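## Task

The floor rack is already set behind the bike's back wheel. Get one bike wheel into the rack's slot, seated near the slot's closed end, with the kickstand raised fully. At the finish the bike must be motionless and touched by nothing except the rack: no wall, furniture piece or loose item may contact it. The rack is not anchored. One or both robots may be used. Release the bike and back the robots away at the end. A robot that falls or ends up leaning fails the task, and the result only counts if it holds without any robot supporting it.

## Robot and tools

Robots. Two identical Hello Robot Stretch 3 units, r1 and r2. Each has a two-wheel differential base (0.33 m long, 0.34 m wide, passive omni wheel at the back), a mast with a lift, and a single telescoping arm that reaches out to the robot's RIGHT side. The base cannot strafe; to move the gripper forward you drive the base. Turning in place pivots about the point between the drive wheels, 0.05 m behind the front edge. With arm retracted and wrist folded, the swept turning circle has radius 0.28 m; an unfolded level wrist reaches past it.

Frames. Base frame: origin on the floor between the drive wheels, x forward, y left, z up. hand_pose is reported in the base frame at the fingertip contact point; with wrist joints at zero its x points up, y back along the arm toward the mast, z toward the robot's rear. Odometry frame is the base frame at the scene start; base_odometry counts wheel rotation, so slip looks like travel. Heading is positive to the left, range -3.142 to 3.142. Each robot reports only in its own frames, so relative positions of the two robots come only from images, lidar_m, wrist_depth_mm and head_depth_mm.

execute_actions. Argument actions is a list holding one action or none (empty list = just read state and images). The action is an object keyed by "r1" and/or "r2". Under each key: "base" with exactly one of {"translate_m": d} (relative straight drive from where the base last measured itself, metres, forward positive, -1 to 1) or {"rotate_rad": d} (relative in-place turn, radians, counter-clockwise/left positive, -3.2 to 3.2); "joints", an object of absolute joint targets by name; optional "contact_limits" with key arm_m, a motor_effort percentage 1 to 100 at which the arm motion halts with contact_stop (lower is gentler, too low stops instantly; it also caps holding force until the next action). Joint ranges: lift_m 0 to 1.1 (arm height); arm_m 0 to 0.52 (extension); wrist_yaw_rad -1.345 to 4.42 (0 along the arm, positive toward the front, 3.0 folded over base); wrist_pitch_rad -1.57 to 0.451 (0 level, negative tips fingers down); wrist_roll_rad -2.911 to 2.911; gripper_m -0.089 to 0.179 (larger is wider; actual fingertip gap is 0.007 to 0.025 less, zero below 0.007); head_pan_rad -3.953 to 1.73 (0 forward, positive left, -1.57 looks along the arm); head_tilt_rad -1.53 to 0.419 (negative down). All motions in one action start at once. Anything omitted may keep pushing toward its previous target. Unknown keys or out-of-range values reject the whole call. Optional cameras: list of r1_/r2_ head_camera, nav_camera, wrist_camera, or "all"; omitted or null means all, [] means none. If a result reports a stop, later calls in that same reply are skipped.

wait: seconds 0 to 10; commands nothing and returns state and images. zoom_image: camera name and region [x0, y0, x1, y1] in pixels from the top-left of that camera's latest full image, at most 504x504. finished_scene: scene number (1 or 2); irreversible, the goal must already hold.

Results. base_status and joint_status tell how each motion of the last accepted action ended: done (for the base, wheels turned the commanded amount even if slipping), off_target (stalled away from target, may still push), contact_stop, time_out, torque_fault (old target dropped). Arm and lift halt on firm contact and go slack until recommanded; a slack lift can sink under load or keep pressing. Base, wrist and head have no contact stop. A wrist servo overloaded for seconds goes limp for 10 s. on_its_own describes uncommanded joints; "held at" is the target held, not the position. motor_effort is percent of maximum, positive toward larger joint values, with peak in brackets; readings are offset and noisy. Positive wheel effort pushes forward. lidar_m: 12 distances in 30-degree sectors from straight ahead going counter-clockwise (4th left, 7th back, 10th right), plane 0.17 m high, 0.15 to 12 m, "-" means nothing; blind to clear objects and its own robot, sees the other robot; own mast and lowered parts can hide sectors 5, 6, 9, 10. wrist_depth_mm and head_depth_mm: 7x7 grids of median depth in mm (45-1000 and 280-4000), head image sideways. base_tilt in degrees, forward and right positive, biased up to about 4 degrees. turned_by_wheels and turned_by_imu give turn since last result.

Speed. Base goes fast (0.30 m/s, 1.9 rad/s) only with lift_m under 0.30, arm_m under 0.03 and wrist_yaw_rad over 2.54; otherwise 0.10 m/s and 0.63 rad/s.

Gripper. Close to a value below the object's width to grasp; open at least 0.02 above the touch value to let go. Neither reading nor status confirms a grasp.

Things to avoid. Robots pressing against each other fails the run; once bases touch, any further drive presses hard. Same commands drive the two robots slightly different distances (up to 2.5 cm per metre), which strains a shared load and can tip a robot. Fold or unfold the wrist only with lift_m 0.32-0.95, wrist_pitch_rad -0.4, roll near 0; folded, lift can go to 0.25. With yaw below -0.4 keep pitch at -0.5 or lower. Arm pushing on something rigid with the gripper above about 0.45 m can tip the robot; repeated pushes after a contact_stop are riskier. Don't drive while holding or hooking something immovable, and back out slowly if snagged; if tilted, free the gripper and drop lift to about 0.2. Avoid drops, slams, hard pushes and knocking the bike or rack over; loose objects may get nudged occasionally.

Each tool is called after "Request:" as a command line: name --argument value for each argument, lists and objects as JSON in quotes; but a table of rows of numbers goes row by row, as --pt "numbers of a row", without its own name.

## Session

Request:
execute_actions --actions '[]'

Scene clock: 0.00 s.
r1.base_odometry: x=+0.000 y=+0.000 heading=+0.000 (m, m, rad; r1's odometry frame)
r1.turned_by_wheels: +0.000 (rad since the last result)
r1.turned_by_imu: +0.000 (rad since the last result)
r1.base_tilt: forward=-0.3 right=+1.4 (deg)
r1.lidar_m: 1.04 0.97 0.98 1.24 2.16 2.18 2.77 3.79 3.83 2.37 6.58 1.57
r1.head_depth_mm: 1464 1466 1488 1495 1513 1547 1558 / 1321 1336 1345 1369 1389 1393 1403 / 1216 1231 1238 1240 1260 1264 1290 / 1112 1121 1137 1147 1155 1180 1182 / 1039 1048 1053 1065 1068 1088 1093 / 967 979 988 988 998 1006 1013 / 904 911 920 926 936 942 946
r1.base_status: not commanded
r1.joint_positions: lift_m=+0.444 arm_m=+0.002 wrist_yaw_rad=+3.101 wrist_pitch_rad=-0.434 wrist_roll_rad=-0.015 gripper_m=+0.037 head_pan_rad=+0.018 head_tilt_rad=-0.018
r1.joint_status: not commanded
r1.motor_effort: left_wheel=+1 right_wheel=+0 lift_m=+26 arm_m=+0 wrist_yaw_rad=-1 wrist_pitch_rad=+7 wrist_roll_rad=+0 gripper_m=-1 head_pan_rad=+0 head_tilt_rad=+2 (%)
r1.hand_pose: x=-0.0122 y=+0.0756 z=+0.4534 quat_wxyz=(+0.165, +0.688, +0.139, +0.693) (m; r1's base frame)
r1.wrist_depth_mm: - - - - - 872 730 / - - - - - 917 752 / - - - - - 959 800 / - 952 923 911 923 882 816 / 798 795 776 764 782 735 721 / 668 674 678 649 612 633 625 / 585 580 586 580 557 551 539
r2.base_odometry: x=+0.000 y=+0.000 heading=+0.000 (m, m, rad; r2's odometry frame)
r2.turned_by_wheels: +0.000 (rad since the last result)
r2.turned_by_imu: +0.000 (rad since the last result)
r2.base_tilt: forward=-1.5 right=-2.4 (deg)
r2.lidar_m: 1.36 1.20 1.20 1.43 1.32 1.32 1.56 2.85 3.56 4.21 2.50 2.25
r2.head_depth_mm: 1833 2209 2222 2241 2241 2279 2170 / 1829 1919 1939 1966 1970 1996 1991 / 1690 1714 1710 1738 1749 1767 1786 / 1532 1540 1555 1563 1577 1589 1591 / 1398 1399 1411 1424 1435 1439 1452 / 1281 1287 1301 1307 1313 1322 1325 / 1187 1192 1195 1204 1214 1213 1221
r2.base_status: not commanded
r2.joint_positions: lift_m=+0.353 arm_m=+0.000 wrist_yaw_rad=+2.930 wrist_pitch_rad=-0.378 wrist_roll_rad=+0.001 gripper_m=+0.037 head_pan_rad=-0.004 head_tilt_rad=+0.011
r2.joint_status: not commanded
r2.motor_effort: left_wheel=+0 right_wheel=+0 lift_m=+25 arm_m=+0 wrist_yaw_rad=+1 wrist_pitch_rad=+5 wrist_roll_rad=+1 gripper_m=-1 head_pan_rad=-1 head_tilt_rad=+1 (%)
r2.hand_pose: x=+0.0268 y=+0.0796 z=+0.3749 quat_wxyz=(+0.206, +0.705, +0.059, +0.676) (m; r2's base frame)
r2.wrist_depth_mm: - - - - - - 878 / - - - - - - 933 / - - - - - - 965 / 980 962 956 970 960 968 966 / 760 767 764 799 782 754 765 / 627 621 - 622 - 636 630 / 539 540 - 534 513 535 538
pictures: r1_head_camera (sideways: a quarter turn clockwise sets it upright), r1_nav_camera (sideways: a quarter turn counterclockwise sets it upright), r1_wrist_camera, r2_head_camera (sideways: a quarter turn clockwise sets it upright), r2_nav_camera (sideways: a quarter turn counterclockwise sets it upright), r2_wrist_camera
Images, in order (width x height): r1_head_camera 896x504, r1_nav_camera 672x504, r1_wrist_camera 644x364, r2_head_camera 896x504, r2_nav_camera 672x504, r2_wrist_camera 644x364.

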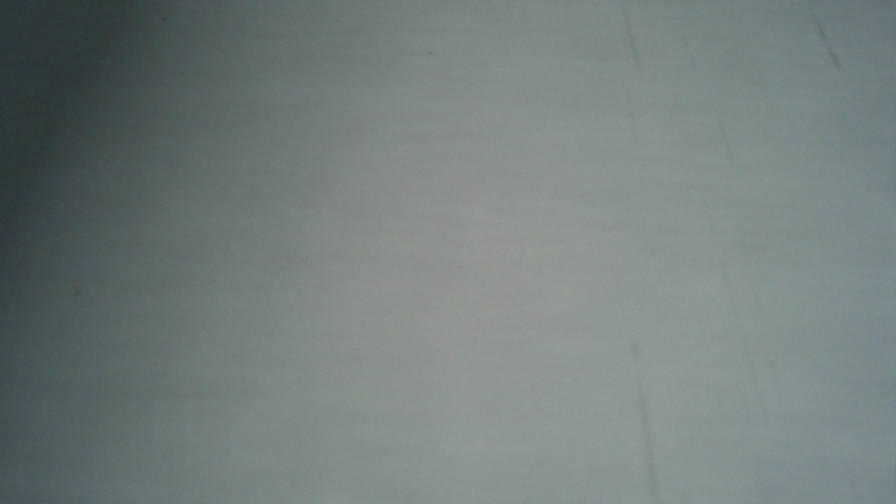

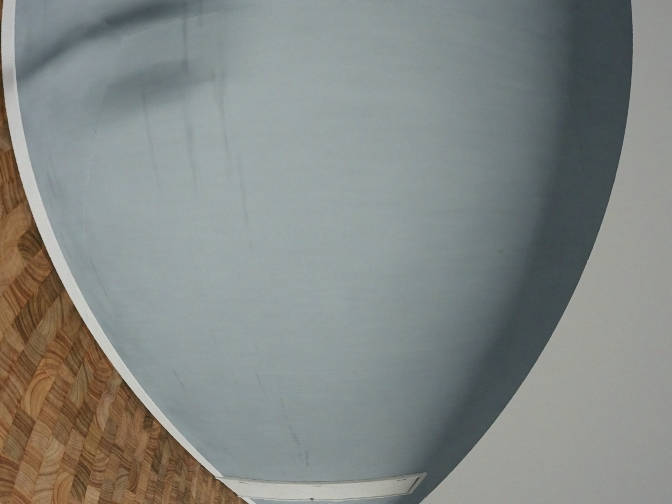

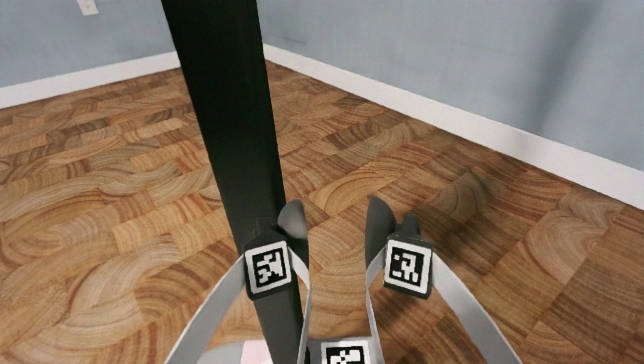

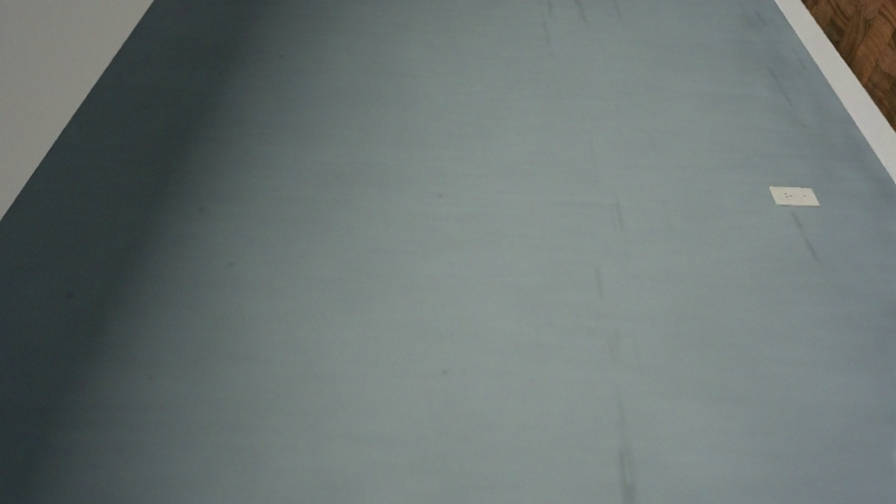

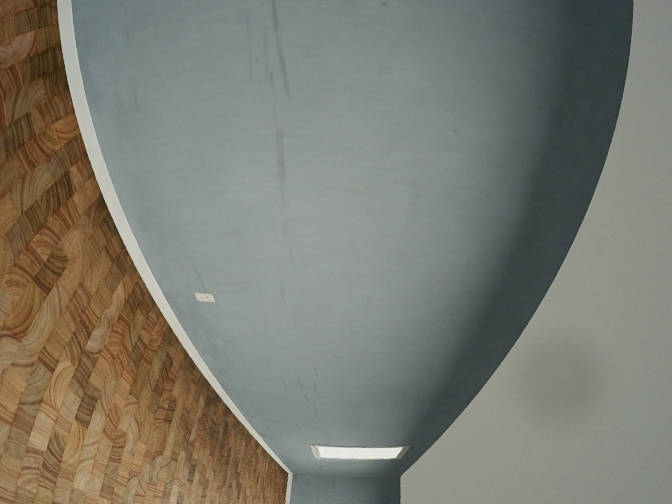

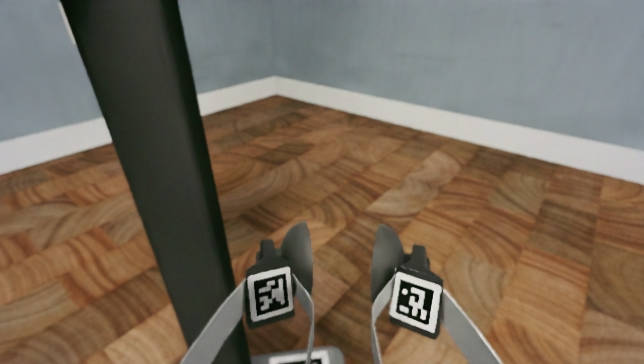

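Request:
execute_actions --actions '[{"r1": {"joints": {"head_pan_rad": -2.3, "head_tilt_rad": -0.4}}, "r2": {"joints": {"head_pan_rad": -1.9, "head_tilt_rad": -0.4}}}]' --cameras '["r1_head_camera", "r1_nav_camera", "r2_head_camera", "r2_nav_camera"]'

Scene clock: 7.00 s.
r1.base_odometry: x=+0.000 y=+0.000 heading=+0.000 (m, m, rad; r1's odometry frame)
r1.turned_by_wheels: +0.000 (rad since the last result)
r1.turned_by_imu: +0.000 (rad since the last result)
r1.base_tilt: forward=-0.4 right=+1.4 (deg)
r1.lidar_m: 1.04 0.97 0.98 1.24 2.15 2.18 2.76 3.79 3.83 2.36 6.58 1.56
r1.head_depth_mm: 3104 3320 3544 3356 2326 1757 1432 / 3162 3308 3554 3368 2304 1758 1429 / 3201 3365 3672 3348 2305 1748 1409 / 3293 3491 3737 3294 2317 1744 1414 / 3367 3605 3859 3253 2270 1747 1406 / 3399 3673 - 3258 2257 1734 1400 / 3444 3706 - 3182 2253 1718 1394
r1.base_status: not commanded
r1.joint_positions: lift_m=+0.444 arm_m=+0.002 wrist_yaw_rad=+3.101 wrist_pitch_rad=-0.434 wrist_roll_rad=-0.015 gripper_m=+0.037 head_pan_rad=-2.293 head_tilt_rad=-0.395
r1.joint_status: all done
r1.motor_effort: left_wheel=+0(0) right_wheel=+0(0) lift_m=+26(26) arm_m=+0(0) wrist_yaw_rad=-1(1) wrist_pitch_rad=+7(7) wrist_roll_rad=+0(0) gripper_m=-1(1) head_pan_rad=-3(44) head_tilt_rad=-3(36) (%)
r1.hand_pose: x=-0.0122 y=+0.0756 z=+0.4534 quat_wxyz=(+0.165, +0.688, +0.139, +0.693) (m; r1's base frame)
r1.wrist_depth_mm: - - - - - 866 733 / - - - - - 936 754 / - - - - - 980 802 / - 960 936 924 900 890 800 / 807 787 779 766 791 735 725 / 681 671 673 661 616 639 621 / 584 576 589 584 554 549 548
r2.base_odometry: x=+0.000 y=+0.000 heading=+0.000 (m, m, rad; r2's odometry frame)
r2.turned_by_wheels: +0.000 (rad since the last result)
r2.turned_by_imu: -0.001 (rad since the last result)
r2.base_tilt: forward=-1.4 right=-2.2 (deg)
r2.lidar_m: 1.35 1.20 1.20 1.42 1.32 1.32 1.57 2.85 3.55 4.21 2.50 2.26
r2.head_depth_mm: 2968 3128 3336 3319 2263 1732 1395 / 3077 3279 3460 3304 2251 1722 1386 / 3235 3387 3719 3239 2255 1716 1390 / 3397 3646 - 3211 2210 1698 1374 / 3625 - - 3165 2192 1700 1376 / 3846 - - 3137 2189 1679 1370 / - - - 3109 2177 1684 1358
r2.base_status: not commanded
r2.joint_positions: lift_m=+0.353 arm_m=+0.000 wrist_yaw_rad=+2.930 wrist_pitch_rad=-0.378 wrist_roll_rad=+0.001 gripper_m=+0.037 head_pan_rad=-1.893 head_tilt_rad=-0.395
r2.joint_status: all done
r2.motor_effort: left_wheel=+0(0) right_wheel=+1(0) lift_m=+25(25) arm_m=+0(0) wrist_yaw_rad=+0(1) wrist_pitch_rad=+5(5) wrist_roll_rad=+1(1) gripper_m=+0(0) head_pan_rad=-2(26) head_tilt_rad=-2(20) (%)
r2.hand_pose: x=+0.0268 y=+0.0796 z=+0.3749 quat_wxyz=(+0.206, +0.705, +0.059, +0.676) (m; r2's base frame)
r2.wrist_depth_mm: 995 - - - - - 898 / - - - - - - 922 / - - - - - - 982 / 948 973 974 978 983 932 946 / 778 746 762 808 802 744 757 / 629 630 - 632 - 621 625 / 535 535 - 536 512 525 527
pictures: r1_head_camera (sideways: a quarter turn clockwise sets it upright), r1_nav_camera (sideways: a quarter turn counterclockwise sets it upright), r2_head_camera (sideways: a quarter turn clockwise sets it upright), r2_nav_camera (sideways: a quarter turn counterclockwise sets it upright)
Images, in order (width x height): r1_head_camera 896x504, r1_nav_camera 672x504, r2_head_camera 896x504, r2_nav_camera 672x504.

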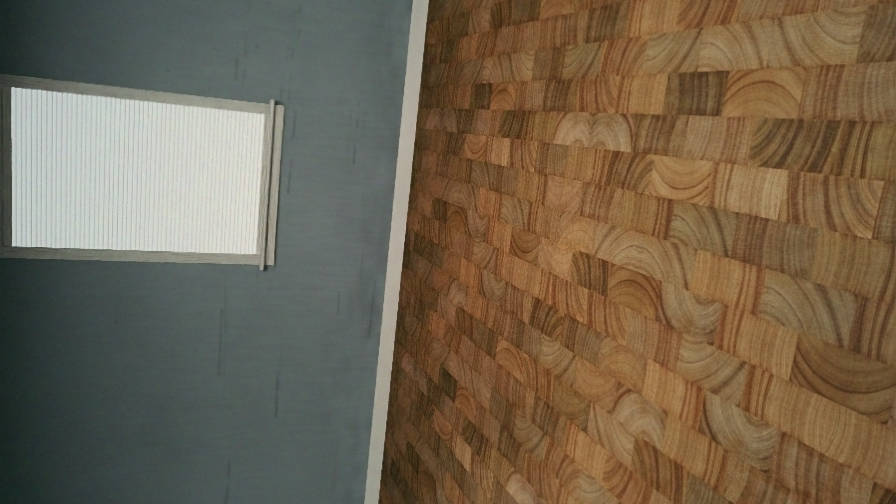

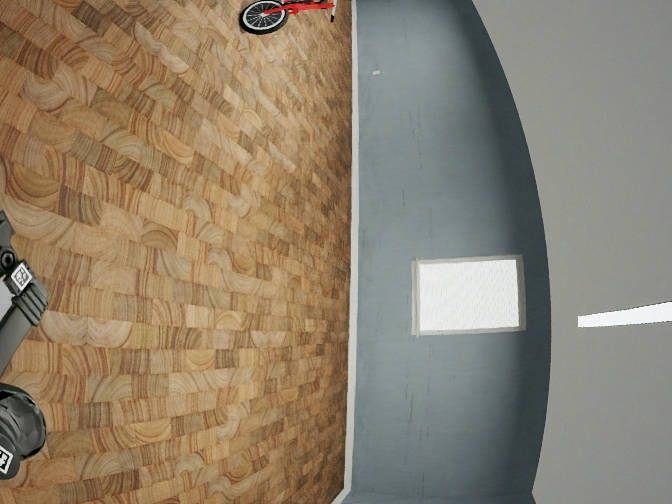

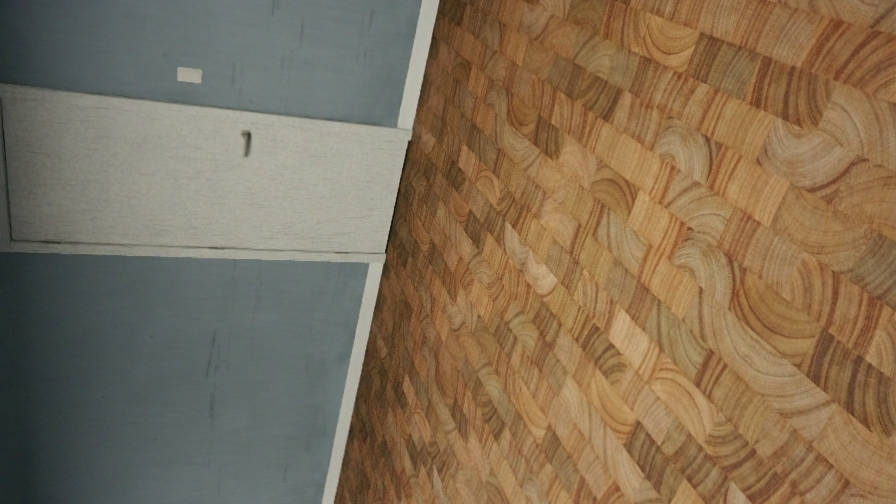

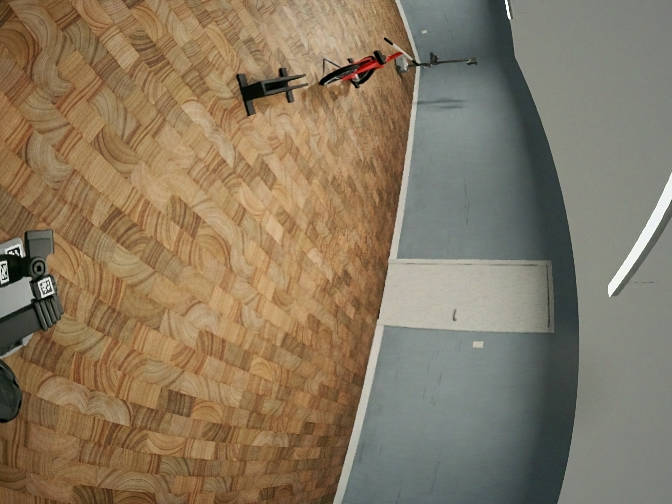

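Request:
execute_actions --actions '[{"r1": {"joints": {"head_pan_rad": -1.45, "head_tilt_rad": -0.35}}, "r2": {"joints": {"head_pan_rad": -1.25, "head_tilt_rad": -0.4}}}]' --cameras '["r1_head_camera", "r1_nav_camera", "r2_head_camera", "r2_nav_camera"]'

Scene clock: 13.77 s.
r1.base_odometry: x=+0.000 y=+0.000 heading=+0.000 (m, m, rad; r1's odometry frame)
r1.turned_by_wheels: +0.000 (rad since the last result)
r1.turned_by_imu: +0.000 (rad since the last result)
r1.base_tilt: forward=-0.3 right=+1.4 (deg)
r1.lidar_m: 1.04 0.97 0.98 1.24 2.15 2.18 2.76 3.79 3.83 2.37 6.62 1.57
r1.head_depth_mm: - - - 3683 2470 1825 1464 / - - - 3644 2456 1839 1459 / - - - 3624 2423 1821 1459 / - - - 3406 2401 1809 1449 / - - - 3304 2411 1805 1443 / - - - 3541 2383 1789 1443 / - - - 3543 2369 1792 1426
r1.base_status: not commanded
r1.joint_positions: lift_m=+0.444 arm_m=+0.002 wrist_yaw_rad=+3.101 wrist_pitch_rad=-0.434 wrist_roll_rad=-0.015 gripper_m=+0.037 head_pan_rad=-1.457 head_tilt_rad=-0.360
r1.joint_status: all done
r1.motor_effort: left_wheel=+0(1) right_wheel=+0(0) lift_m=+26(26) arm_m=+0(0) wrist_yaw_rad=+0(0) wrist_pitch_rad=+7(7) wrist_roll_rad=+0(0) gripper_m=+0(1) head_pan_rad=+4(40) head_tilt_rad=+5(13) (%)
r1.hand_pose: x=-0.0122 y=+0.0756 z=+0.4534 quat_wxyz=(+0.165, +0.688, +0.139, +0.693) (m; r1's base frame)
r1.wrist_depth_mm: - - - - - 857 721 / - - - - - 912 754 / - - - - - 976 811 / - 996 941 930 896 898 828 / 812 784 769 767 778 727 722 / 670 668 667 648 617 632 618 / 594 582 585 586 558 551 543
r2.base_odometry: x=+0.000 y=+0.000 heading=+0.000 (m, m, rad; r2's odometry frame)
r2.turned_by_wheels: +0.000 (rad since the last result)
r2.turned_by_imu: -0.001 (rad since the last result)
r2.base_tilt: forward=-1.4 right=-2.3 (deg)
r2.lidar_m: 1.36 1.20 1.20 1.42 1.32 1.32 1.57 2.85 3.54 4.21 2.50 2.26
r2.head_depth_mm: - - - 3280 2266 1738 1391 / - - - 3229 2236 1724 1380 / - - - 3198 2231 1717 1380 / - - - 3000 2197 1707 1382 / - - - 3163 2204 1692 1369 / - - - 3124 2175 1676 1367 / - - - 3121 2179 1672 1359
r2.base_status: not commanded
r2.joint_positions: lift_m=+0.353 arm_m=+0.000 wrist_yaw_rad=+2.930 wrist_pitch_rad=-0.378 wrist_roll_rad=+0.001 gripper_m=+0.037 head_pan_rad=-1.257 head_tilt_rad=-0.395
r2.joint_status: all done
r2.motor_effort: left_wheel=+0(0) right_wheel=+0(0) lift_m=+25(25) arm_m=+0(0) wrist_yaw_rad=+0(0) wrist_pitch_rad=+5(5) wrist_roll_rad=+1(1) gripper_m=+0(1) head_pan_rad=+2(25) head_tilt_rad=-2(2) (%)
r2.hand_pose: x=+0.0268 y=+0.0796 z=+0.3749 quat_wxyz=(+0.206, +0.705, +0.059, +0.676) (m; r2's base frame)
r2.wrist_depth_mm: 985 - - - - - 891 / - - - - - - 933 / - - - - - - 949 / 957 957 957 970 950 939 968 / 757 761 758 803 771 754 762 / 637 631 - 631 - 624 616 / 536 534 - 535 524 530 539
pictures: r1_head_camera (sideways: a quarter turn clockwise sets it upright), r1_nav_camera (sideways: a quarter turn counterclockwise sets it upright), r2_head_camera (sideways: a quarter turn clockwise sets it upright), r2_nav_camera (sideways: a quarter turn counterclockwise sets it upright)
Images, in order (width x height): r1_head_camera 896x504, r1_nav_camera 672x504, r2_head_camera 896x504, r2_nav_camera 672x504.

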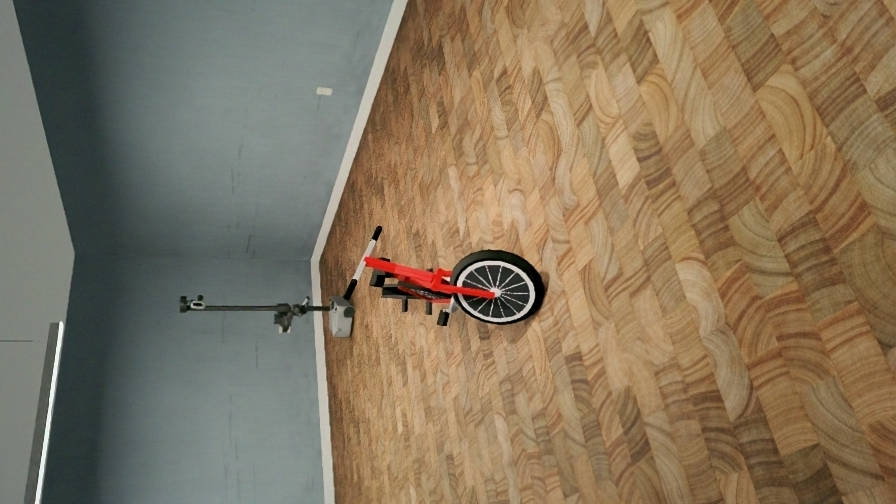

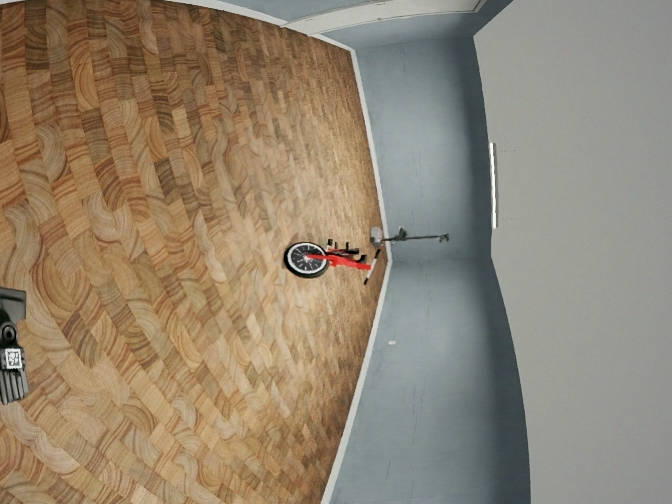

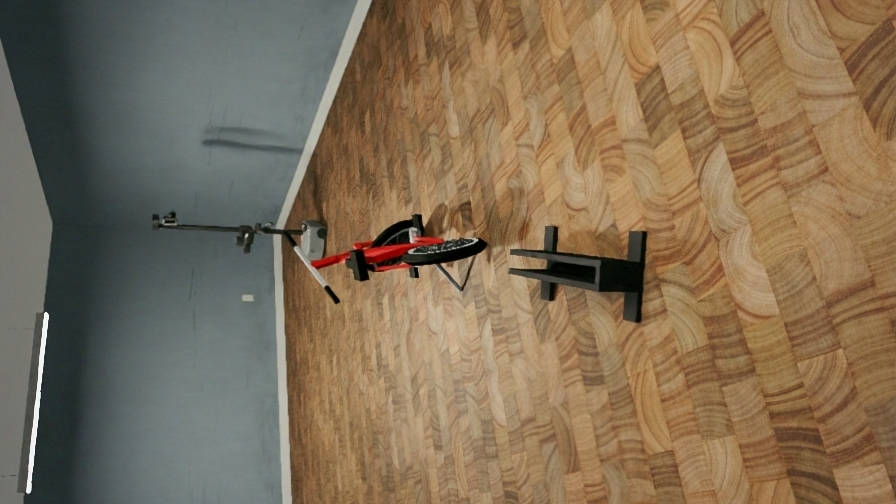

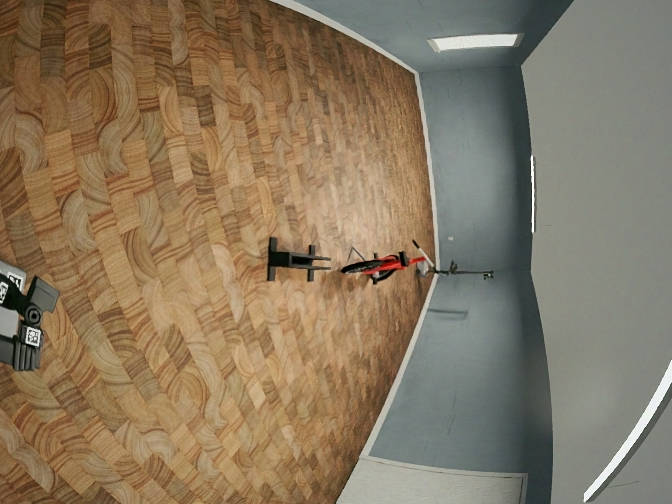

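Request:
zoom_image --camera "r2_head_camera" --region '[260, 150, 680, 380]'

Request:
zoom_image --camera "r1_head_camera" --region '[300, 180, 600, 380]'

Region (260, 150, 680, 380) of r2_head_camera's 896x504 image, scaled by 1.200, with more detail than that image has; it fills the top 276 rows of this view, and the rest is white.

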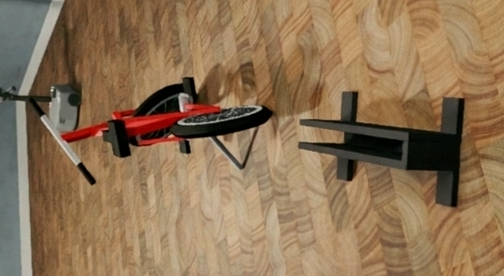

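Region (300, 180, 600, 380) of r1_head_camera's 896x504 image, scaled by 1.680, with more detail than that image has.

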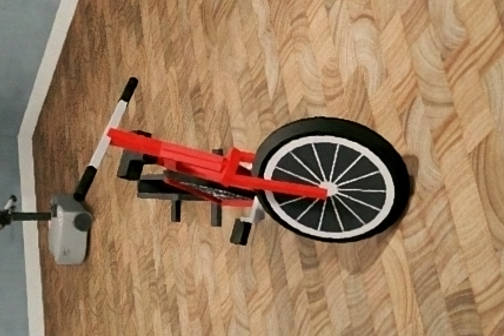

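Request:
execute_actions --actions '[{"r1": {"base": {"rotate_rad": -1.17}, "joints": {"lift_m": 0.26, "head_pan_rad": -0.2, "head_tilt_rad": -0.4}}, "r2": {"base": {"rotate_rad": -1.137}, "joints": {"lift_m": 0.26, "head_pan_rad": -0.1, "head_tilt_rad": -0.5}}}]' --cameras '[]'

Request:
execute_actions --actions '[{"r1": {"base": {"translate_m": 1.0}}, "r2": {"base": {"translate_m": 0.9}}}]' --cameras '[]'

Request:
execute_actions --actions '[{"r1": {"base": {"translate_m": 0.8}}, "r2": {"base": {"rotate_rad": -0.19}, "joints": {"head_pan_rad": 0.0, "head_tilt_rad": -0.75}}}]' --cameras '["r1_head_camera", "r1_nav_camera", "r2_head_camera", "r2_nav_camera"]'

Scene clock: 136.53 s.
r1.base_odometry: x=+0.000 y=+0.000 heading=-1.170 (m, m, rad; r1's odometry frame)
r1.turned_by_wheels: -1.170 (rad since the last result)
r1.turned_by_imu: -1.151 (rad since the last result)
r1.base_tilt: forward=-0.3 right=+1.4 (deg)
r1.lidar_m: 2.45 1.83 1.10 0.97 0.97 1.14 2.08 2.16 2.55 3.80 3.80 2.36
r1.head_depth_mm: - - - 3406 2309 1761 1433 / - - - 3406 2307 1765 1419 / - - - 3302 2275 1756 1419 / - - - 2764 2247 1748 1410 / - - - 3290 2279 1730 1403 / - - - 3214 2213 1719 1385 / - - - 3164 2235 1725 1390
r1.base_status: done
r1.joint_positions: lift_m=+0.261 arm_m=+0.002 wrist_yaw_rad=+3.101 wrist_pitch_rad=-0.434 wrist_roll_rad=-0.015 gripper_m=+0.037 head_pan_rad=-0.207 head_tilt_rad=-0.396
r1.joint_status: all done
r1.motor_effort: left_wheel=+3(11) right_wheel=-2(6) lift_m=+12(25) arm_m=+0(0) wrist_yaw_rad=+0(0) wrist_pitch_rad=+7(7) wrist_roll_rad=+0(0) gripper_m=+1(0) head_pan_rad=+4(43) head_tilt_rad=-3(12) (%)
r1.hand_pose: x=-0.0122 y=+0.0755 z=+0.2699 quat_wxyz=(+0.165, +0.688, +0.139, +0.693) (m; r1's base frame)
r1.wrist_depth_mm: 780 823 - 939 - - - / 821 873 - - - - - / 862 852 - 806 797 770 748 / 685 658 652 639 628 618 600 / 555 538 532 543 528 507 496 / 466 - - - - 433 425 / 418 - - - 384 377 370
r2.base_odometry: x=+0.000 y=+0.000 heading=-1.137 (m, m, rad; r2's odometry frame)
r2.turned_by_wheels: -1.137 (rad since the last result)
r2.turned_by_imu: -1.140 (rad since the last result)
r2.base_tilt: forward=-1.4 right=-2.3 (deg)
r2.lidar_m: 2.51 2.61 1.43 1.20 1.20 1.35 1.32 1.32 1.48 2.46 3.54 3.99
r2.head_depth_mm: - - - 2674 1983 1569 1301 / - - - 2657 1973 1566 1293 / - - - 2637 1950 1554 1287 / - - 3394 2606 1893 1548 1291 / - - - 2592 1936 1541 1279 / - - - 2596 1927 1540 1274 / - - 3855 2560 1920 1531 1271
r2.base_status: done
r2.joint_positions: lift_m=+0.260 arm_m=+0.000 wrist_yaw_rad=+2.930 wrist_pitch_rad=-0.379 wrist_roll_rad=+0.001 gripper_m=+0.037 head_pan_rad=-0.107 head_tilt_rad=-0.494
r2.joint_status: all done
r2.motor_effort: left_wheel=+2(8) right_wheel=-2(8) lift_m=+17(24) arm_m=+0(0) wrist_yaw_rad=+1(0) wrist_pitch_rad=+5(5) wrist_roll_rad=+1(1) gripper_m=+0(1) head_pan_rad=+1(24) head_tilt_rad=-2(11) (%)
r2.hand_pose: x=+0.0268 y=+0.0795 z=+0.2819 quat_wxyz=(+0.206, +0.705, +0.060, +0.676) (m; r2's base frame)
r2.wrist_depth_mm: 896 - - - - - - / 953 - - - - - - / 997 - - - - - - / 786 785 783 789 793 776 772 / 635 608 621 645 636 611 606 / 511 513 - 527 - 505 507 / 440 - - - 415 430 434
pictures: none
No camera images: the call's "cameras" was empty. Leave "cameras" out to get every camera's image.

Scene clock: 141.57 s.
r1.base_odometry: x=+0.390 y=-0.921 heading=-1.170 (m, m, rad; r1's odometry frame)
r1.turned_by_wheels: +0.000 (rad since the last result)
r1.turned_by_imu: +0.006 (rad since the last result)
r1.base_tilt: forward=-0.4 right=+1.4 (deg)
r1.lidar_m: 5.64 2.22 1.34 1.19 1.19 1.41 2.59 3.12 3.70 3.56 3.59 1.44
r1.head_depth_mm: - - - 3351 2334 1760 1421 / - - - 2996 1750 1683 1416 / - - - 3285 2072 1742 1415 / - - - 3297 2278 1752 1405 / - - - 3283 2263 1729 1397 / - - - 3205 2249 1725 1398 / - - - 3208 2240 1725 1377
r1.base_status: done
r1.joint_positions: lift_m=+0.261 arm_m=+0.002 wrist_yaw_rad=+3.101 wrist_pitch_rad=-0.434 wrist_roll_rad=-0.015 gripper_m=+0.037 head_pan_rad=-0.207 head_tilt_rad=-0.396
r1.joint_status: not commanded
r1.motor_effort: left_wheel=+1(12) right_wheel=-1(5) lift_m=+12(12) arm_m=+0(0) wrist_yaw_rad=-1(0) wrist_pitch_rad=+7(6) wrist_roll_rad=+0(0) gripper_m=+1(0) head_pan_rad=+4(4) head_tilt_rad=-3(3) (%)
r1.hand_pose: x=-0.0122 y=+0.0755 z=+0.2699 quat_wxyz=(+0.165, +0.688, +0.139, +0.693) (m; r1's base frame)
r1.wrist_depth_mm: 914 - - - - - - / - - - - - - - / 874 870 - 824 805 762 748 / 678 680 640 644 622 617 605 / 547 545 540 536 527 511 496 / 466 - - - - 437 425 / 413 - - - 384 376 371
r2.base_odometry: x=+0.378 y=-0.817 heading=-1.137 (m, m, rad; r2's odometry frame)
r2.turned_by_wheels: +0.000 (rad since the last result)
r2.turned_by_imu: -0.002 (rad since the last result)
r2.base_tilt: forward=-1.4 right=-2.2 (deg)
r2.lidar_m: 1.61 3.18 1.75 1.47 1.47 1.66 2.18 2.17 2.45 3.28 3.26 3.68
r2.head_depth_mm: - - - 2653 1983 1576 1304 / - - - 2658 1961 1562 1293 / - - 3796 2386 1953 1514 1268 / - - 3687 2487 1943 1507 1206 / - - - 2594 1931 1544 1280 / - - - 2559 1917 1541 1275 / - - 3853 2539 1922 1523 1271
r2.base_status: done
r2.joint_positions: lift_m=+0.260 arm_m=+0.000 wrist_yaw_rad=+2.930 wrist_pitch_rad=-0.379 wrist_roll_rad=+0.001 gripper_m=+0.037 head_pan_rad=-0.107 head_tilt_rad=-0.495
r2.joint_status: not commanded
r2.motor_effort: left_wheel=+2(8) right_wheel=-3(6) lift_m=+17(17) arm_m=+0(0) wrist_yaw_rad=+0(0) wrist_pitch_rad=+5(5) wrist_roll_rad=+1(1) gripper_m=+0(0) head_pan_rad=+2(2) head_tilt_rad=-2(2) (%)
r2.hand_pose: x=+0.0268 y=+0.0795 z=+0.2819 quat_wxyz=(+0.206, +0.705, +0.060, +0.676) (m; r2's base frame)
r2.wrist_depth_mm: - - - - - - - / - - - - - - - / - - - - - - - / 772 778 790 789 776 788 768 / 620 613 615 636 632 613 602 / 503 510 - 515 - 494 498 / 449 - - - 418 423 428
pictures: none
No camera images: the call's "cameras" was empty. Leave "cameras" out to get every camera's image.

Scene clock: 146.00 s.
r1.base_odometry: x=+0.703 y=-1.657 heading=-1.170 (m, m, rad; r1's odometry frame)
r1.turned_by_wheels: +0.000 (rad since the last result)
r1.turned_by_imu: +0.005 (rad since the last result)
r1.base_tilt: forward=-0.5 right=+1.4 (deg)
r1.lidar_m: 4.85 2.49 1.54 1.36 1.36 1.62 2.99 3.91 3.86 3.40 0.85 0.88
r1.head_depth_mm: - - - 3404 2231 1543 1198 / - - - 3233 2256 1701 1425 / - - - 3336 2268 1754 1413 / - - - 3271 2274 1748 1412 / - - - 3238 2260 1720 1400 / - - - 3290 2234 1716 1389 / - - - 3208 2246 1716 1386
r1.base_status: done
r1.joint_positions: lift_m=+0.261 arm_m=+0.002 wrist_yaw_rad=+3.101 wrist_pitch_rad=-0.434 wrist_roll_rad=-0.015 gripper_m=+0.037 head_pan_rad=-0.207 head_tilt_rad=-0.396
r1.joint_status: not commanded
r1.motor_effort: left_wheel=+1(10) right_wheel=-1(5) lift_m=+12(12) arm_m=+0(0) wrist_yaw_rad=-1(2) wrist_pitch_rad=+7(7) wrist_roll_rad=+0(0) gripper_m=+0(1) head_pan_rad=+4(4) head_tilt_rad=-2(2) (%)
r1.hand_pose: x=-0.0122 y=+0.0755 z=+0.2699 quat_wxyz=(+0.165, +0.688, +0.139, +0.693) (m; r1's base frame)
r1.wrist_depth_mm: - - - - - - - / - - - - - - - / 895 877 - 795 785 772 741 / 678 674 637 634 618 609 607 / 551 543 533 538 525 504 500 / 465 - - - - 435 424 / 416 - - - 380 374 373
r2.base_odometry: x=+0.378 y=-0.817 heading=-1.327 (m, m, rad; r2's odometry frame)
r2.turned_by_wheels: -0.190 (rad since the last result)
r2.turned_by_imu: -0.191 (rad since the last result)
r2.base_tilt: forward=-1.4 right=-2.4 (deg)
r2.lidar_m: 1.61 5.17 2.03 1.51 1.49 1.54 2.14 2.17 2.27 3.17 3.26 3.39
r2.head_depth_mm: 3819 3162 2376 1874 1545 1324 1157 / - 3104 2350 1862 1546 1325 1148 / - 3040 2336 1870 1541 1316 1151 / - 2588 2105 1843 1538 1292 1146 / - 2966 2304 1835 1530 1309 1142 / - 3063 2292 1825 1526 1309 1137 / - 3054 2271 1821 1516 1303 1132
r2.base_status: done
r2.joint_positions: lift_m=+0.260 arm_m=+0.000 wrist_yaw_rad=+2.930 wrist_pitch_rad=-0.379 wrist_roll_rad=+0.001 gripper_m=+0.037 head_pan_rad=-0.007 head_tilt_rad=-0.740
r2.joint_status: all done
r2.motor_effort: left_wheel=+2(6) right_wheel=-2(6) lift_m=+17(17) arm_m=+0(0) wrist_yaw_rad=+0(0) wrist_pitch_rad=+5(5) wrist_roll_rad=+1(1) gripper_m=-1(0) head_pan_rad=+2(9) head_tilt_rad=-3(16) (%)
r2.hand_pose: x=+0.0268 y=+0.0795 z=+0.2819 quat_wxyz=(+0.206, +0.705, +0.060, +0.676) (m; r2's base frame)
r2.wrist_depth_mm: - - - - - - - / - - - - - - - / - - - - - - - / 777 776 786 799 784 783 772 / 632 618 610 631 643 602 606 / 496 515 - 516 - 505 503 / 449 - - - 416 430 425
pictures: r1_head_camera (sideways: a quarter turn clockwise sets it upright), r1_nav_camera (sideways: a quarter turn counterclockwise sets it upright), r2_head_camera (sideways: a quarter turn clockwise sets it upright), r2_nav_camera (sideways: a quarter turn counterclockwise sets it upright)
Images, in order (width x height): r1_head_camera 896x504, r1_nav_camera 672x504, r2_head_camera 896x504, r2_nav_camera 672x504.

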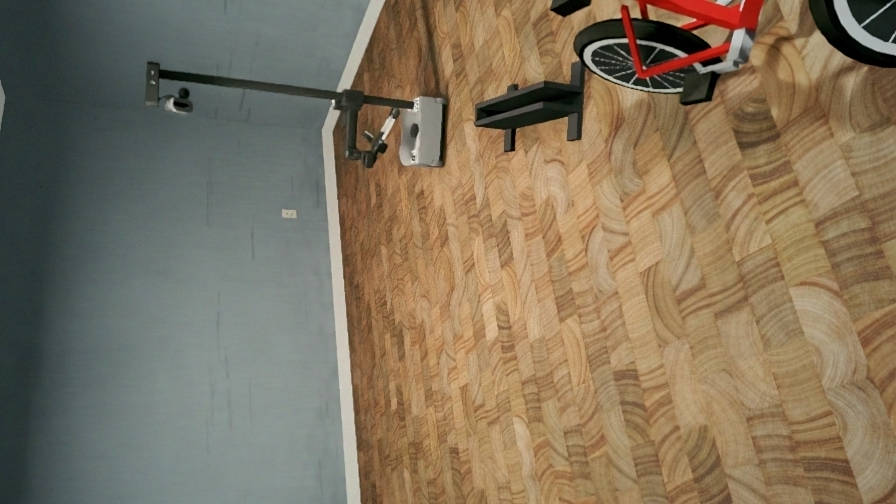

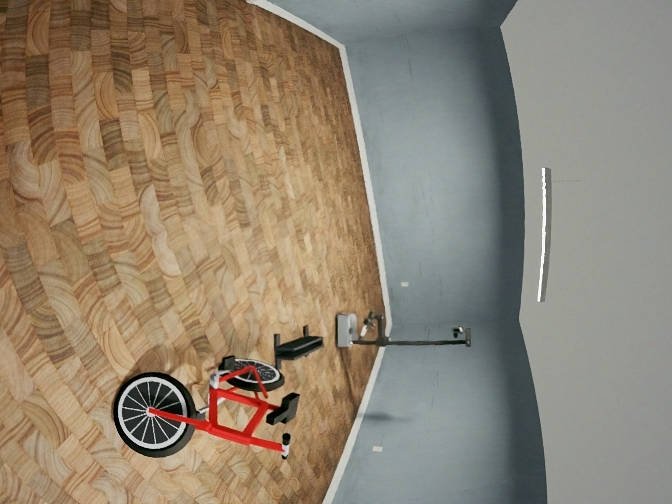

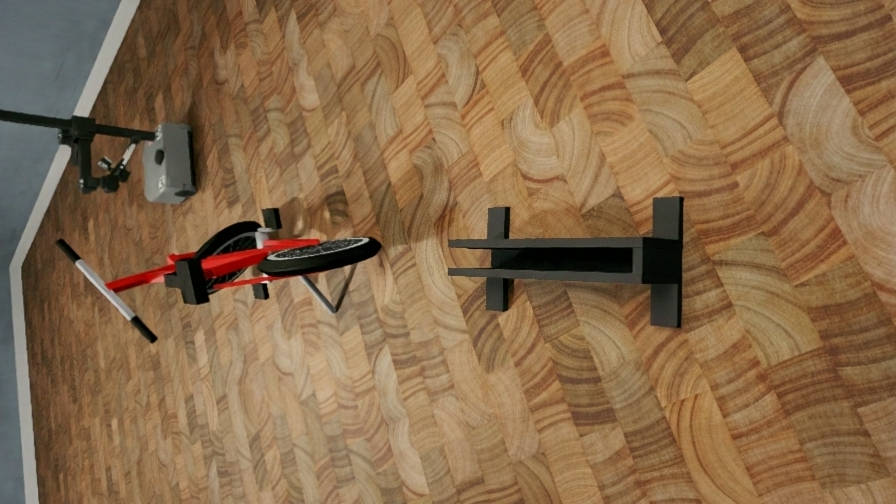

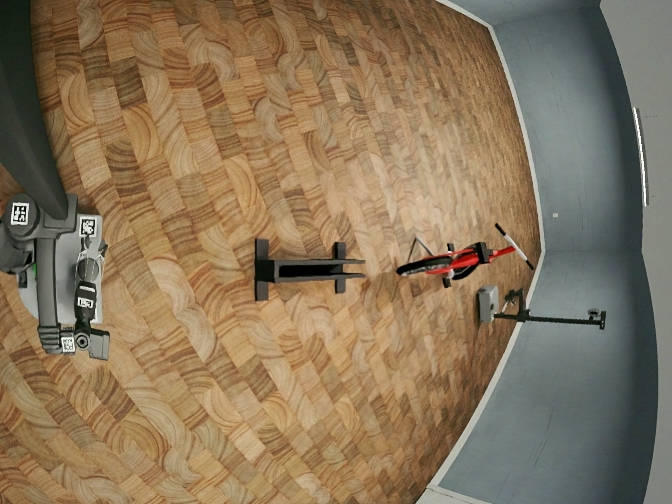

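Request:
execute_actions --actions '[{"r1": {"base": {"rotate_rad": -0.08}, "joints": {"head_pan_rad": -1.2, "head_tilt_rad": -0.7}}, "r2": {"base": {"rotate_rad": -0.036}}}]' --cameras '[]'

Request:
execute_actions --actions '[{"r1": {"base": {"translate_m": 1.0}}, "r2": {"base": {"translate_m": 0.45}, "joints": {"head_tilt_rad": -0.95}}}]' --cameras '[]'

Request:
execute_actions --actions '[{"r1": {"base": {"rotate_rad": -0.19}, "joints": {"lift_m": 0.6, "head_pan_rad": -1.5, "head_tilt_rad": -0.9}}}]' --cameras '["r1_head_camera", "r1_nav_camera", "r2_head_camera", "r2_nav_camera"]'

Scene clock: 220.30 s.
r1.base_odometry: x=+0.703 y=-1.657 heading=-1.250 (m, m, rad; r1's odometry frame)
r1.turned_by_wheels: -0.080 (rad since the last result)
r1.turned_by_imu: -0.079 (rad since the last result)
r1.base_tilt: forward=-0.4 right=+1.5 (deg)
r1.lidar_m: 4.88 2.89 1.60 1.36 1.36 1.55 2.59 3.90 4.04 3.42 0.85 0.86
r1.head_depth_mm: 2829 3182 2638 2015 1645 1375 1193 / 2931 3157 2623 2009 1632 1371 1190 / 2885 3198 2602 2009 1622 1377 1189 / 2920 3168 2563 1978 1617 1370 1182 / 2935 3206 2568 1986 1613 1352 1187 / 2926 3157 2552 1982 1541 1303 1179 / 2986 3246 2529 1958 1239 1283 1177
r1.base_status: done
r1.joint_positions: lift_m=+0.261 arm_m=+0.002 wrist_yaw_rad=+3.101 wrist_pitch_rad=-0.434 wrist_roll_rad=-0.015 gripper_m=+0.037 head_pan_rad=-1.193 head_tilt_rad=-0.691
r1.joint_status: all done
r1.motor_effort: left_wheel=+3(10) right_wheel=-2(5) lift_m=+12(12) arm_m=+0(0) wrist_yaw_rad=+0(1) wrist_pitch_rad=+7(6) wrist_roll_rad=+0(0) gripper_m=+0(0) head_pan_rad=-3(44) head_tilt_rad=-5(36) (%)
r1.hand_pose: x=-0.0122 y=+0.0755 z=+0.2699 quat_wxyz=(+0.165, +0.688, +0.139, +0.693) (m; r1's base frame)
r1.wrist_depth_mm: - - - - - - - / - - - - - - - / 893 878 - 817 802 763 761 / 678 668 645 639 625 609 607 / 549 548 545 542 534 509 500 / 464 - - - - 429 427 / 412 - - - 382 377 372
r2.base_odometry: x=+0.378 y=-0.817 heading=-1.362 (m, m, rad; r2's odometry frame)
r2.turned_by_wheels: -0.036 (rad since the last result)
r2.turned_by_imu: -0.037 (rad since the last result)
r2.base_tilt: forward=-1.5 right=-2.3 (deg)
r2.lidar_m: 1.61 5.86 2.11 1.52 1.48 1.52 2.08 2.17 2.25 3.05 3.26 3.37
r2.head_depth_mm: 3728 3219 2367 1867 1545 1325 1159 / - 3200 2350 1858 1543 1321 1148 / - 3052 2344 1854 1540 1317 1152 / - 3118 2161 1836 1537 1289 1146 / - 2827 2231 1834 1494 1306 1143 / - 3042 2306 1834 1525 1308 1134 / - 3031 2285 1817 1512 1296 1137
r2.base_status: done
r2.joint_positions: lift_m=+0.260 arm_m=+0.000 wrist_yaw_rad=+2.930 wrist_pitch_rad=-0.379 wrist_roll_rad=+0.001 gripper_m=+0.037 head_pan_rad=-0.007 head_tilt_rad=-0.741
r2.joint_status: not commanded
r2.motor_effort: left_wheel=+2(6) right_wheel=-2(7) lift_m=+17(17) arm_m=+0(0) wrist_yaw_rad=+1(0) wrist_pitch_rad=+5(5) wrist_roll_rad=+1(1) gripper_m=+0(1) head_pan_rad=+3(1) head_tilt_rad=-3(3) (%)
r2.hand_pose: x=+0.0268 y=+0.0795 z=+0.2819 quat_wxyz=(+0.206, +0.705, +0.060, +0.676) (m; r2's base frame)
r2.wrist_depth_mm: - - - - - - - / - - - - - - - / - - - - - - - / 782 778 777 775 781 777 764 / 619 616 607 632 644 609 620 / 507 512 - 526 - 507 505 / 440 - - - 411 430 430
pictures: none
No camera images: the call's "cameras" was empty. Leave "cameras" out to get every camera's image.

Scene clock: 225.33 s.
r1.base_odometry: x=+1.018 y=-2.606 heading=-1.250 (m, m, rad; r1's odometry frame)
r1.turned_by_wheels: +0.000 (rad since the last result)
r1.turned_by_imu: +0.006 (rad since the last result)
r1.base_tilt: forward=-0.4 right=+1.4 (deg)
r1.lidar_m: 3.92 3.46 1.90 1.64 1.64 1.88 3.17 4.84 0.53 0.70 0.70 1.92
r1.head_depth_mm: 2597 2911 2656 2034 1642 1321 1175 / 2648 2952 2629 2007 1513 1290 1188 / 2672 2963 2589 2005 1059 1215 1187 / 2663 2980 2619 1986 1586 1206 1187 / 2712 3004 2532 1992 1263 1300 1184 / 2682 3006 2553 1961 1618 1364 1179 / 2731 3021 2502 1953 1550 1352 1180
r1.base_status: done
r1.joint_positions: lift_m=+0.261 arm_m=+0.002 wrist_yaw_rad=+3.101 wrist_pitch_rad=-0.434 wrist_roll_rad=-0.015 gripper_m=+0.037 head_pan_rad=-1.193 head_tilt_rad=-0.691
r1.joint_status: not commanded
r1.motor_effort: left_wheel=+1(12) right_wheel=-1(5) lift_m=+12(12) arm_m=+0(0) wrist_yaw_rad=-2(0) wrist_pitch_rad=+7(7) wrist_roll_rad=+0(0) gripper_m=+0(1) head_pan_rad=-3(4) head_tilt_rad=-6(5) (%)
r1.hand_pose: x=-0.0122 y=+0.0755 z=+0.2699 quat_wxyz=(+0.165, +0.688, +0.139, +0.693) (m; r1's base frame)
r1.wrist_depth_mm: - - - - - - - / - - - - - - - / 895 865 - 785 792 781 743 / 684 665 653 642 624 606 595 / 553 545 539 544 528 510 499 / 463 - - - - 433 428 / 417 - - - 380 377 373
r2.base_odometry: x=+0.472 y=-1.257 heading=-1.362 (m, m, rad; r2's odometry frame)
r2.turned_by_wheels: +0.000 (rad since the last result)
r2.turned_by_imu: -0.001 (rad since the last result)
r2.base_tilt: forward=-1.3 right=-2.3 (deg)
r2.lidar_m: 1.16 6.13 2.43 1.77 1.71 1.76 2.38 2.56 2.65 3.17 3.02 1.91
r2.head_depth_mm: 1799 1989 1825 1565 1369 1222 1104 / 2539 1986 1805 1565 1364 1225 1100 / 2656 2124 1788 1548 1357 1215 1095 / 2616 1946 1699 1552 1337 1213 1097 / 2384 1971 1749 1540 1339 1192 1093 / 2523 2110 1787 1540 1350 1209 1092 / 2588 2091 1763 1534 1343 1210 1087
r2.base_status: done
r2.joint_positions: lift_m=+0.260 arm_m=+0.000 wrist_yaw_rad=+2.930 wrist_pitch_rad=-0.379 wrist_roll_rad=+0.001 gripper_m=+0.037 head_pan_rad=-0.007 head_tilt_rad=-0.939
r2.joint_status: all done
r2.motor_effort: left_wheel=+2(8) right_wheel=-2(6) lift_m=+17(17) arm_m=+0(0) wrist_yaw_rad=+0(0) wrist_pitch_rad=+5(5) wrist_roll_rad=+1(1) gripper_m=+0(1) head_pan_rad=+2(1) head_tilt_rad=-4(17) (%)
r2.hand_pose: x=+0.0268 y=+0.0795 z=+0.2819 quat_wxyz=(+0.206, +0.705, +0.060, +0.676) (m; r2's base frame)
r2.wrist_depth_mm: - - - - - - - / - - - - - - - / - - - - - - - / 794 778 771 780 781 790 773 / 624 615 619 638 636 618 618 / 513 508 - 515 - 509 501 / 442 - - - 414 431 429
pictures: none
No camera images: the call's "cameras" was empty. Leave "cameras" out to get every camera's image.

Scene clock: 229.27 s.
r1.base_odometry: x=+1.018 y=-2.606 heading=-1.439 (m, m, rad; r1's odometry frame)
r1.turned_by_wheels: -0.190 (rad since the last result)
r1.turned_by_imu: -0.187 (rad since the last result)
r1.base_tilt: forward=-0.5 right=+1.4 (deg)
r1.lidar_m: 4.00 3.91 2.22 1.68 1.66 1.73 2.45 4.84 0.58 0.53 0.70 0.88
r1.head_depth_mm: 3118 2377 1950 1646 1394 1259 1138 / 3042 2345 1947 1637 1209 1254 - / 2946 2341 1928 1097 1143 1235 - / 2859 2319 1877 1592 1358 1266 - / 2789 2290 1905 1147 1291 1258 1096 / 2768 2330 1899 1067 1231 1243 1114 / 2654 2303 1911 1140 1252 1235 1110
r1.base_status: done
r1.joint_positions: lift_m=+0.599 arm_m=+0.002 wrist_yaw_rad=+3.101 wrist_pitch_rad=-0.434 wrist_roll_rad=-0.015 gripper_m=+0.037 head_pan_rad=-1.493 head_tilt_rad=-0.889
r1.joint_status: all done
r1.motor_effort: left_wheel=+3(11) right_wheel=-2(5) lift_m=+39(41) arm_m=+0(0) wrist_yaw_rad=-1(0) wrist_pitch_rad=+7(7) wrist_roll_rad=+0(0) gripper_m=+0(0) head_pan_rad=-3(27) head_tilt_rad=-8(30) (%)
r1.hand_pose: x=-0.0122 y=+0.0755 z=+0.6085 quat_wxyz=(+0.165, +0.688, +0.139, +0.693) (m; r1's base frame)
r1.wrist_depth_mm: - - - - - - - / - - - - - - - / - - - - - - - / - - - - - - - / - - - 962 - 929 910 / 850 856 856 820 767 797 797 / 731 729 721 719 709 702 686
r2.base_odometry: x=+0.472 y=-1.257 heading=-1.362 (m, m, rad; r2's odometry frame)
r2.turned_by_wheels: +0.000 (rad since the last result)
r2.turned_by_imu: -0.001 (rad since the last result)
r2.base_tilt: forward=-1.4 right=-2.3 (deg)
r2.lidar_m: 1.16 6.13 2.43 1.76 1.71 1.76 2.40 2.56 2.65 3.17 3.01 1.91
r2.head_depth_mm: 2695 2007 1819 1557 1369 1228 1104 / 2654 1990 1795 1554 1369 1218 1098 / 2626 2135 1800 1551 1371 1218 1094 / 2643 1964 1710 1549 1345 1212 1094 / 2378 1955 1744 1539 1331 1194 1092 / 2518 2084 1780 1534 1355 1211 1089 / 2581 2102 1772 1535 1352 1205 1088
r2.base_status: not commanded
r2.joint_positions: lift_m=+0.260 arm_m=+0.000 wrist_yaw_rad=+2.930 wrist_pitch_rad=-0.379 wrist_roll_rad=+0.001 gripper_m=+0.037 head_pan_rad=-0.007 head_tilt_rad=-0.939
r2.joint_status: not commanded
r2.motor_effort: left_wheel=+2(2) right_wheel=-2(3) lift_m=+17(17) arm_m=+0(0) wrist_yaw_rad=+0(0) wrist_pitch_rad=+5(5) wrist_roll_rad=+1(1) gripper_m=-1(0) head_pan_rad=+1(1) head_tilt_rad=-4(4) (%)
r2.hand_pose: x=+0.0268 y=+0.0795 z=+0.2819 quat_wxyz=(+0.206, +0.705, +0.060, +0.676) (m; r2's base frame)
r2.wrist_depth_mm: - - - - - - - / - - - - - - - / - - - - - - - / 788 784 779 792 786 783 774 / 616 618 615 644 637 606 620 / 508 498 - 526 - 510 506 / 444 - - - 415 426 429
pictures: r1_head_camera (sideways: a quarter turn clockwise sets it upright), r1_nav_camera (sideways: a quarter turn counterclockwise sets it upright), r2_head_camera (sideways: a quarter turn clockwise sets it upright), r2_nav_camera (sideways: a quarter turn counterclockwise sets it upright)
Images, in order (width x height): r1_head_camera 896x504, r1_nav_camera 672x504, r2_head_camera 896x504, r2_nav_camera 672x504.

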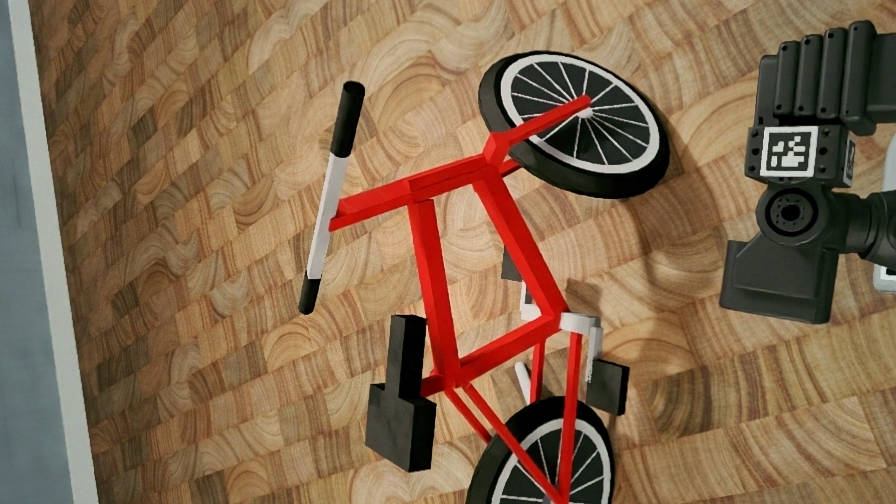

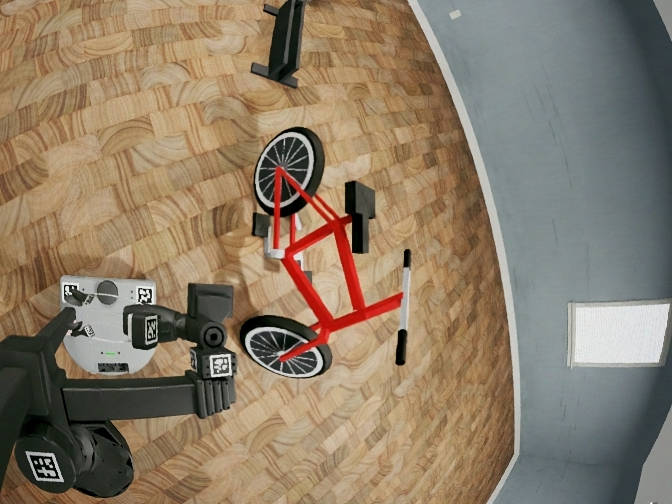

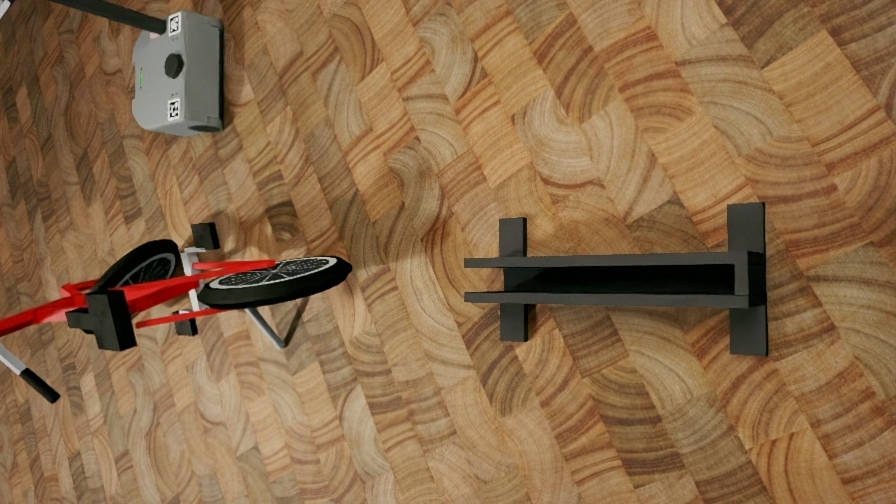

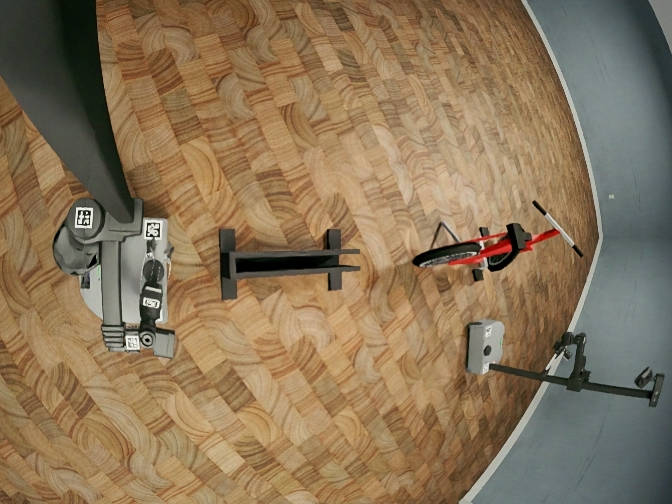

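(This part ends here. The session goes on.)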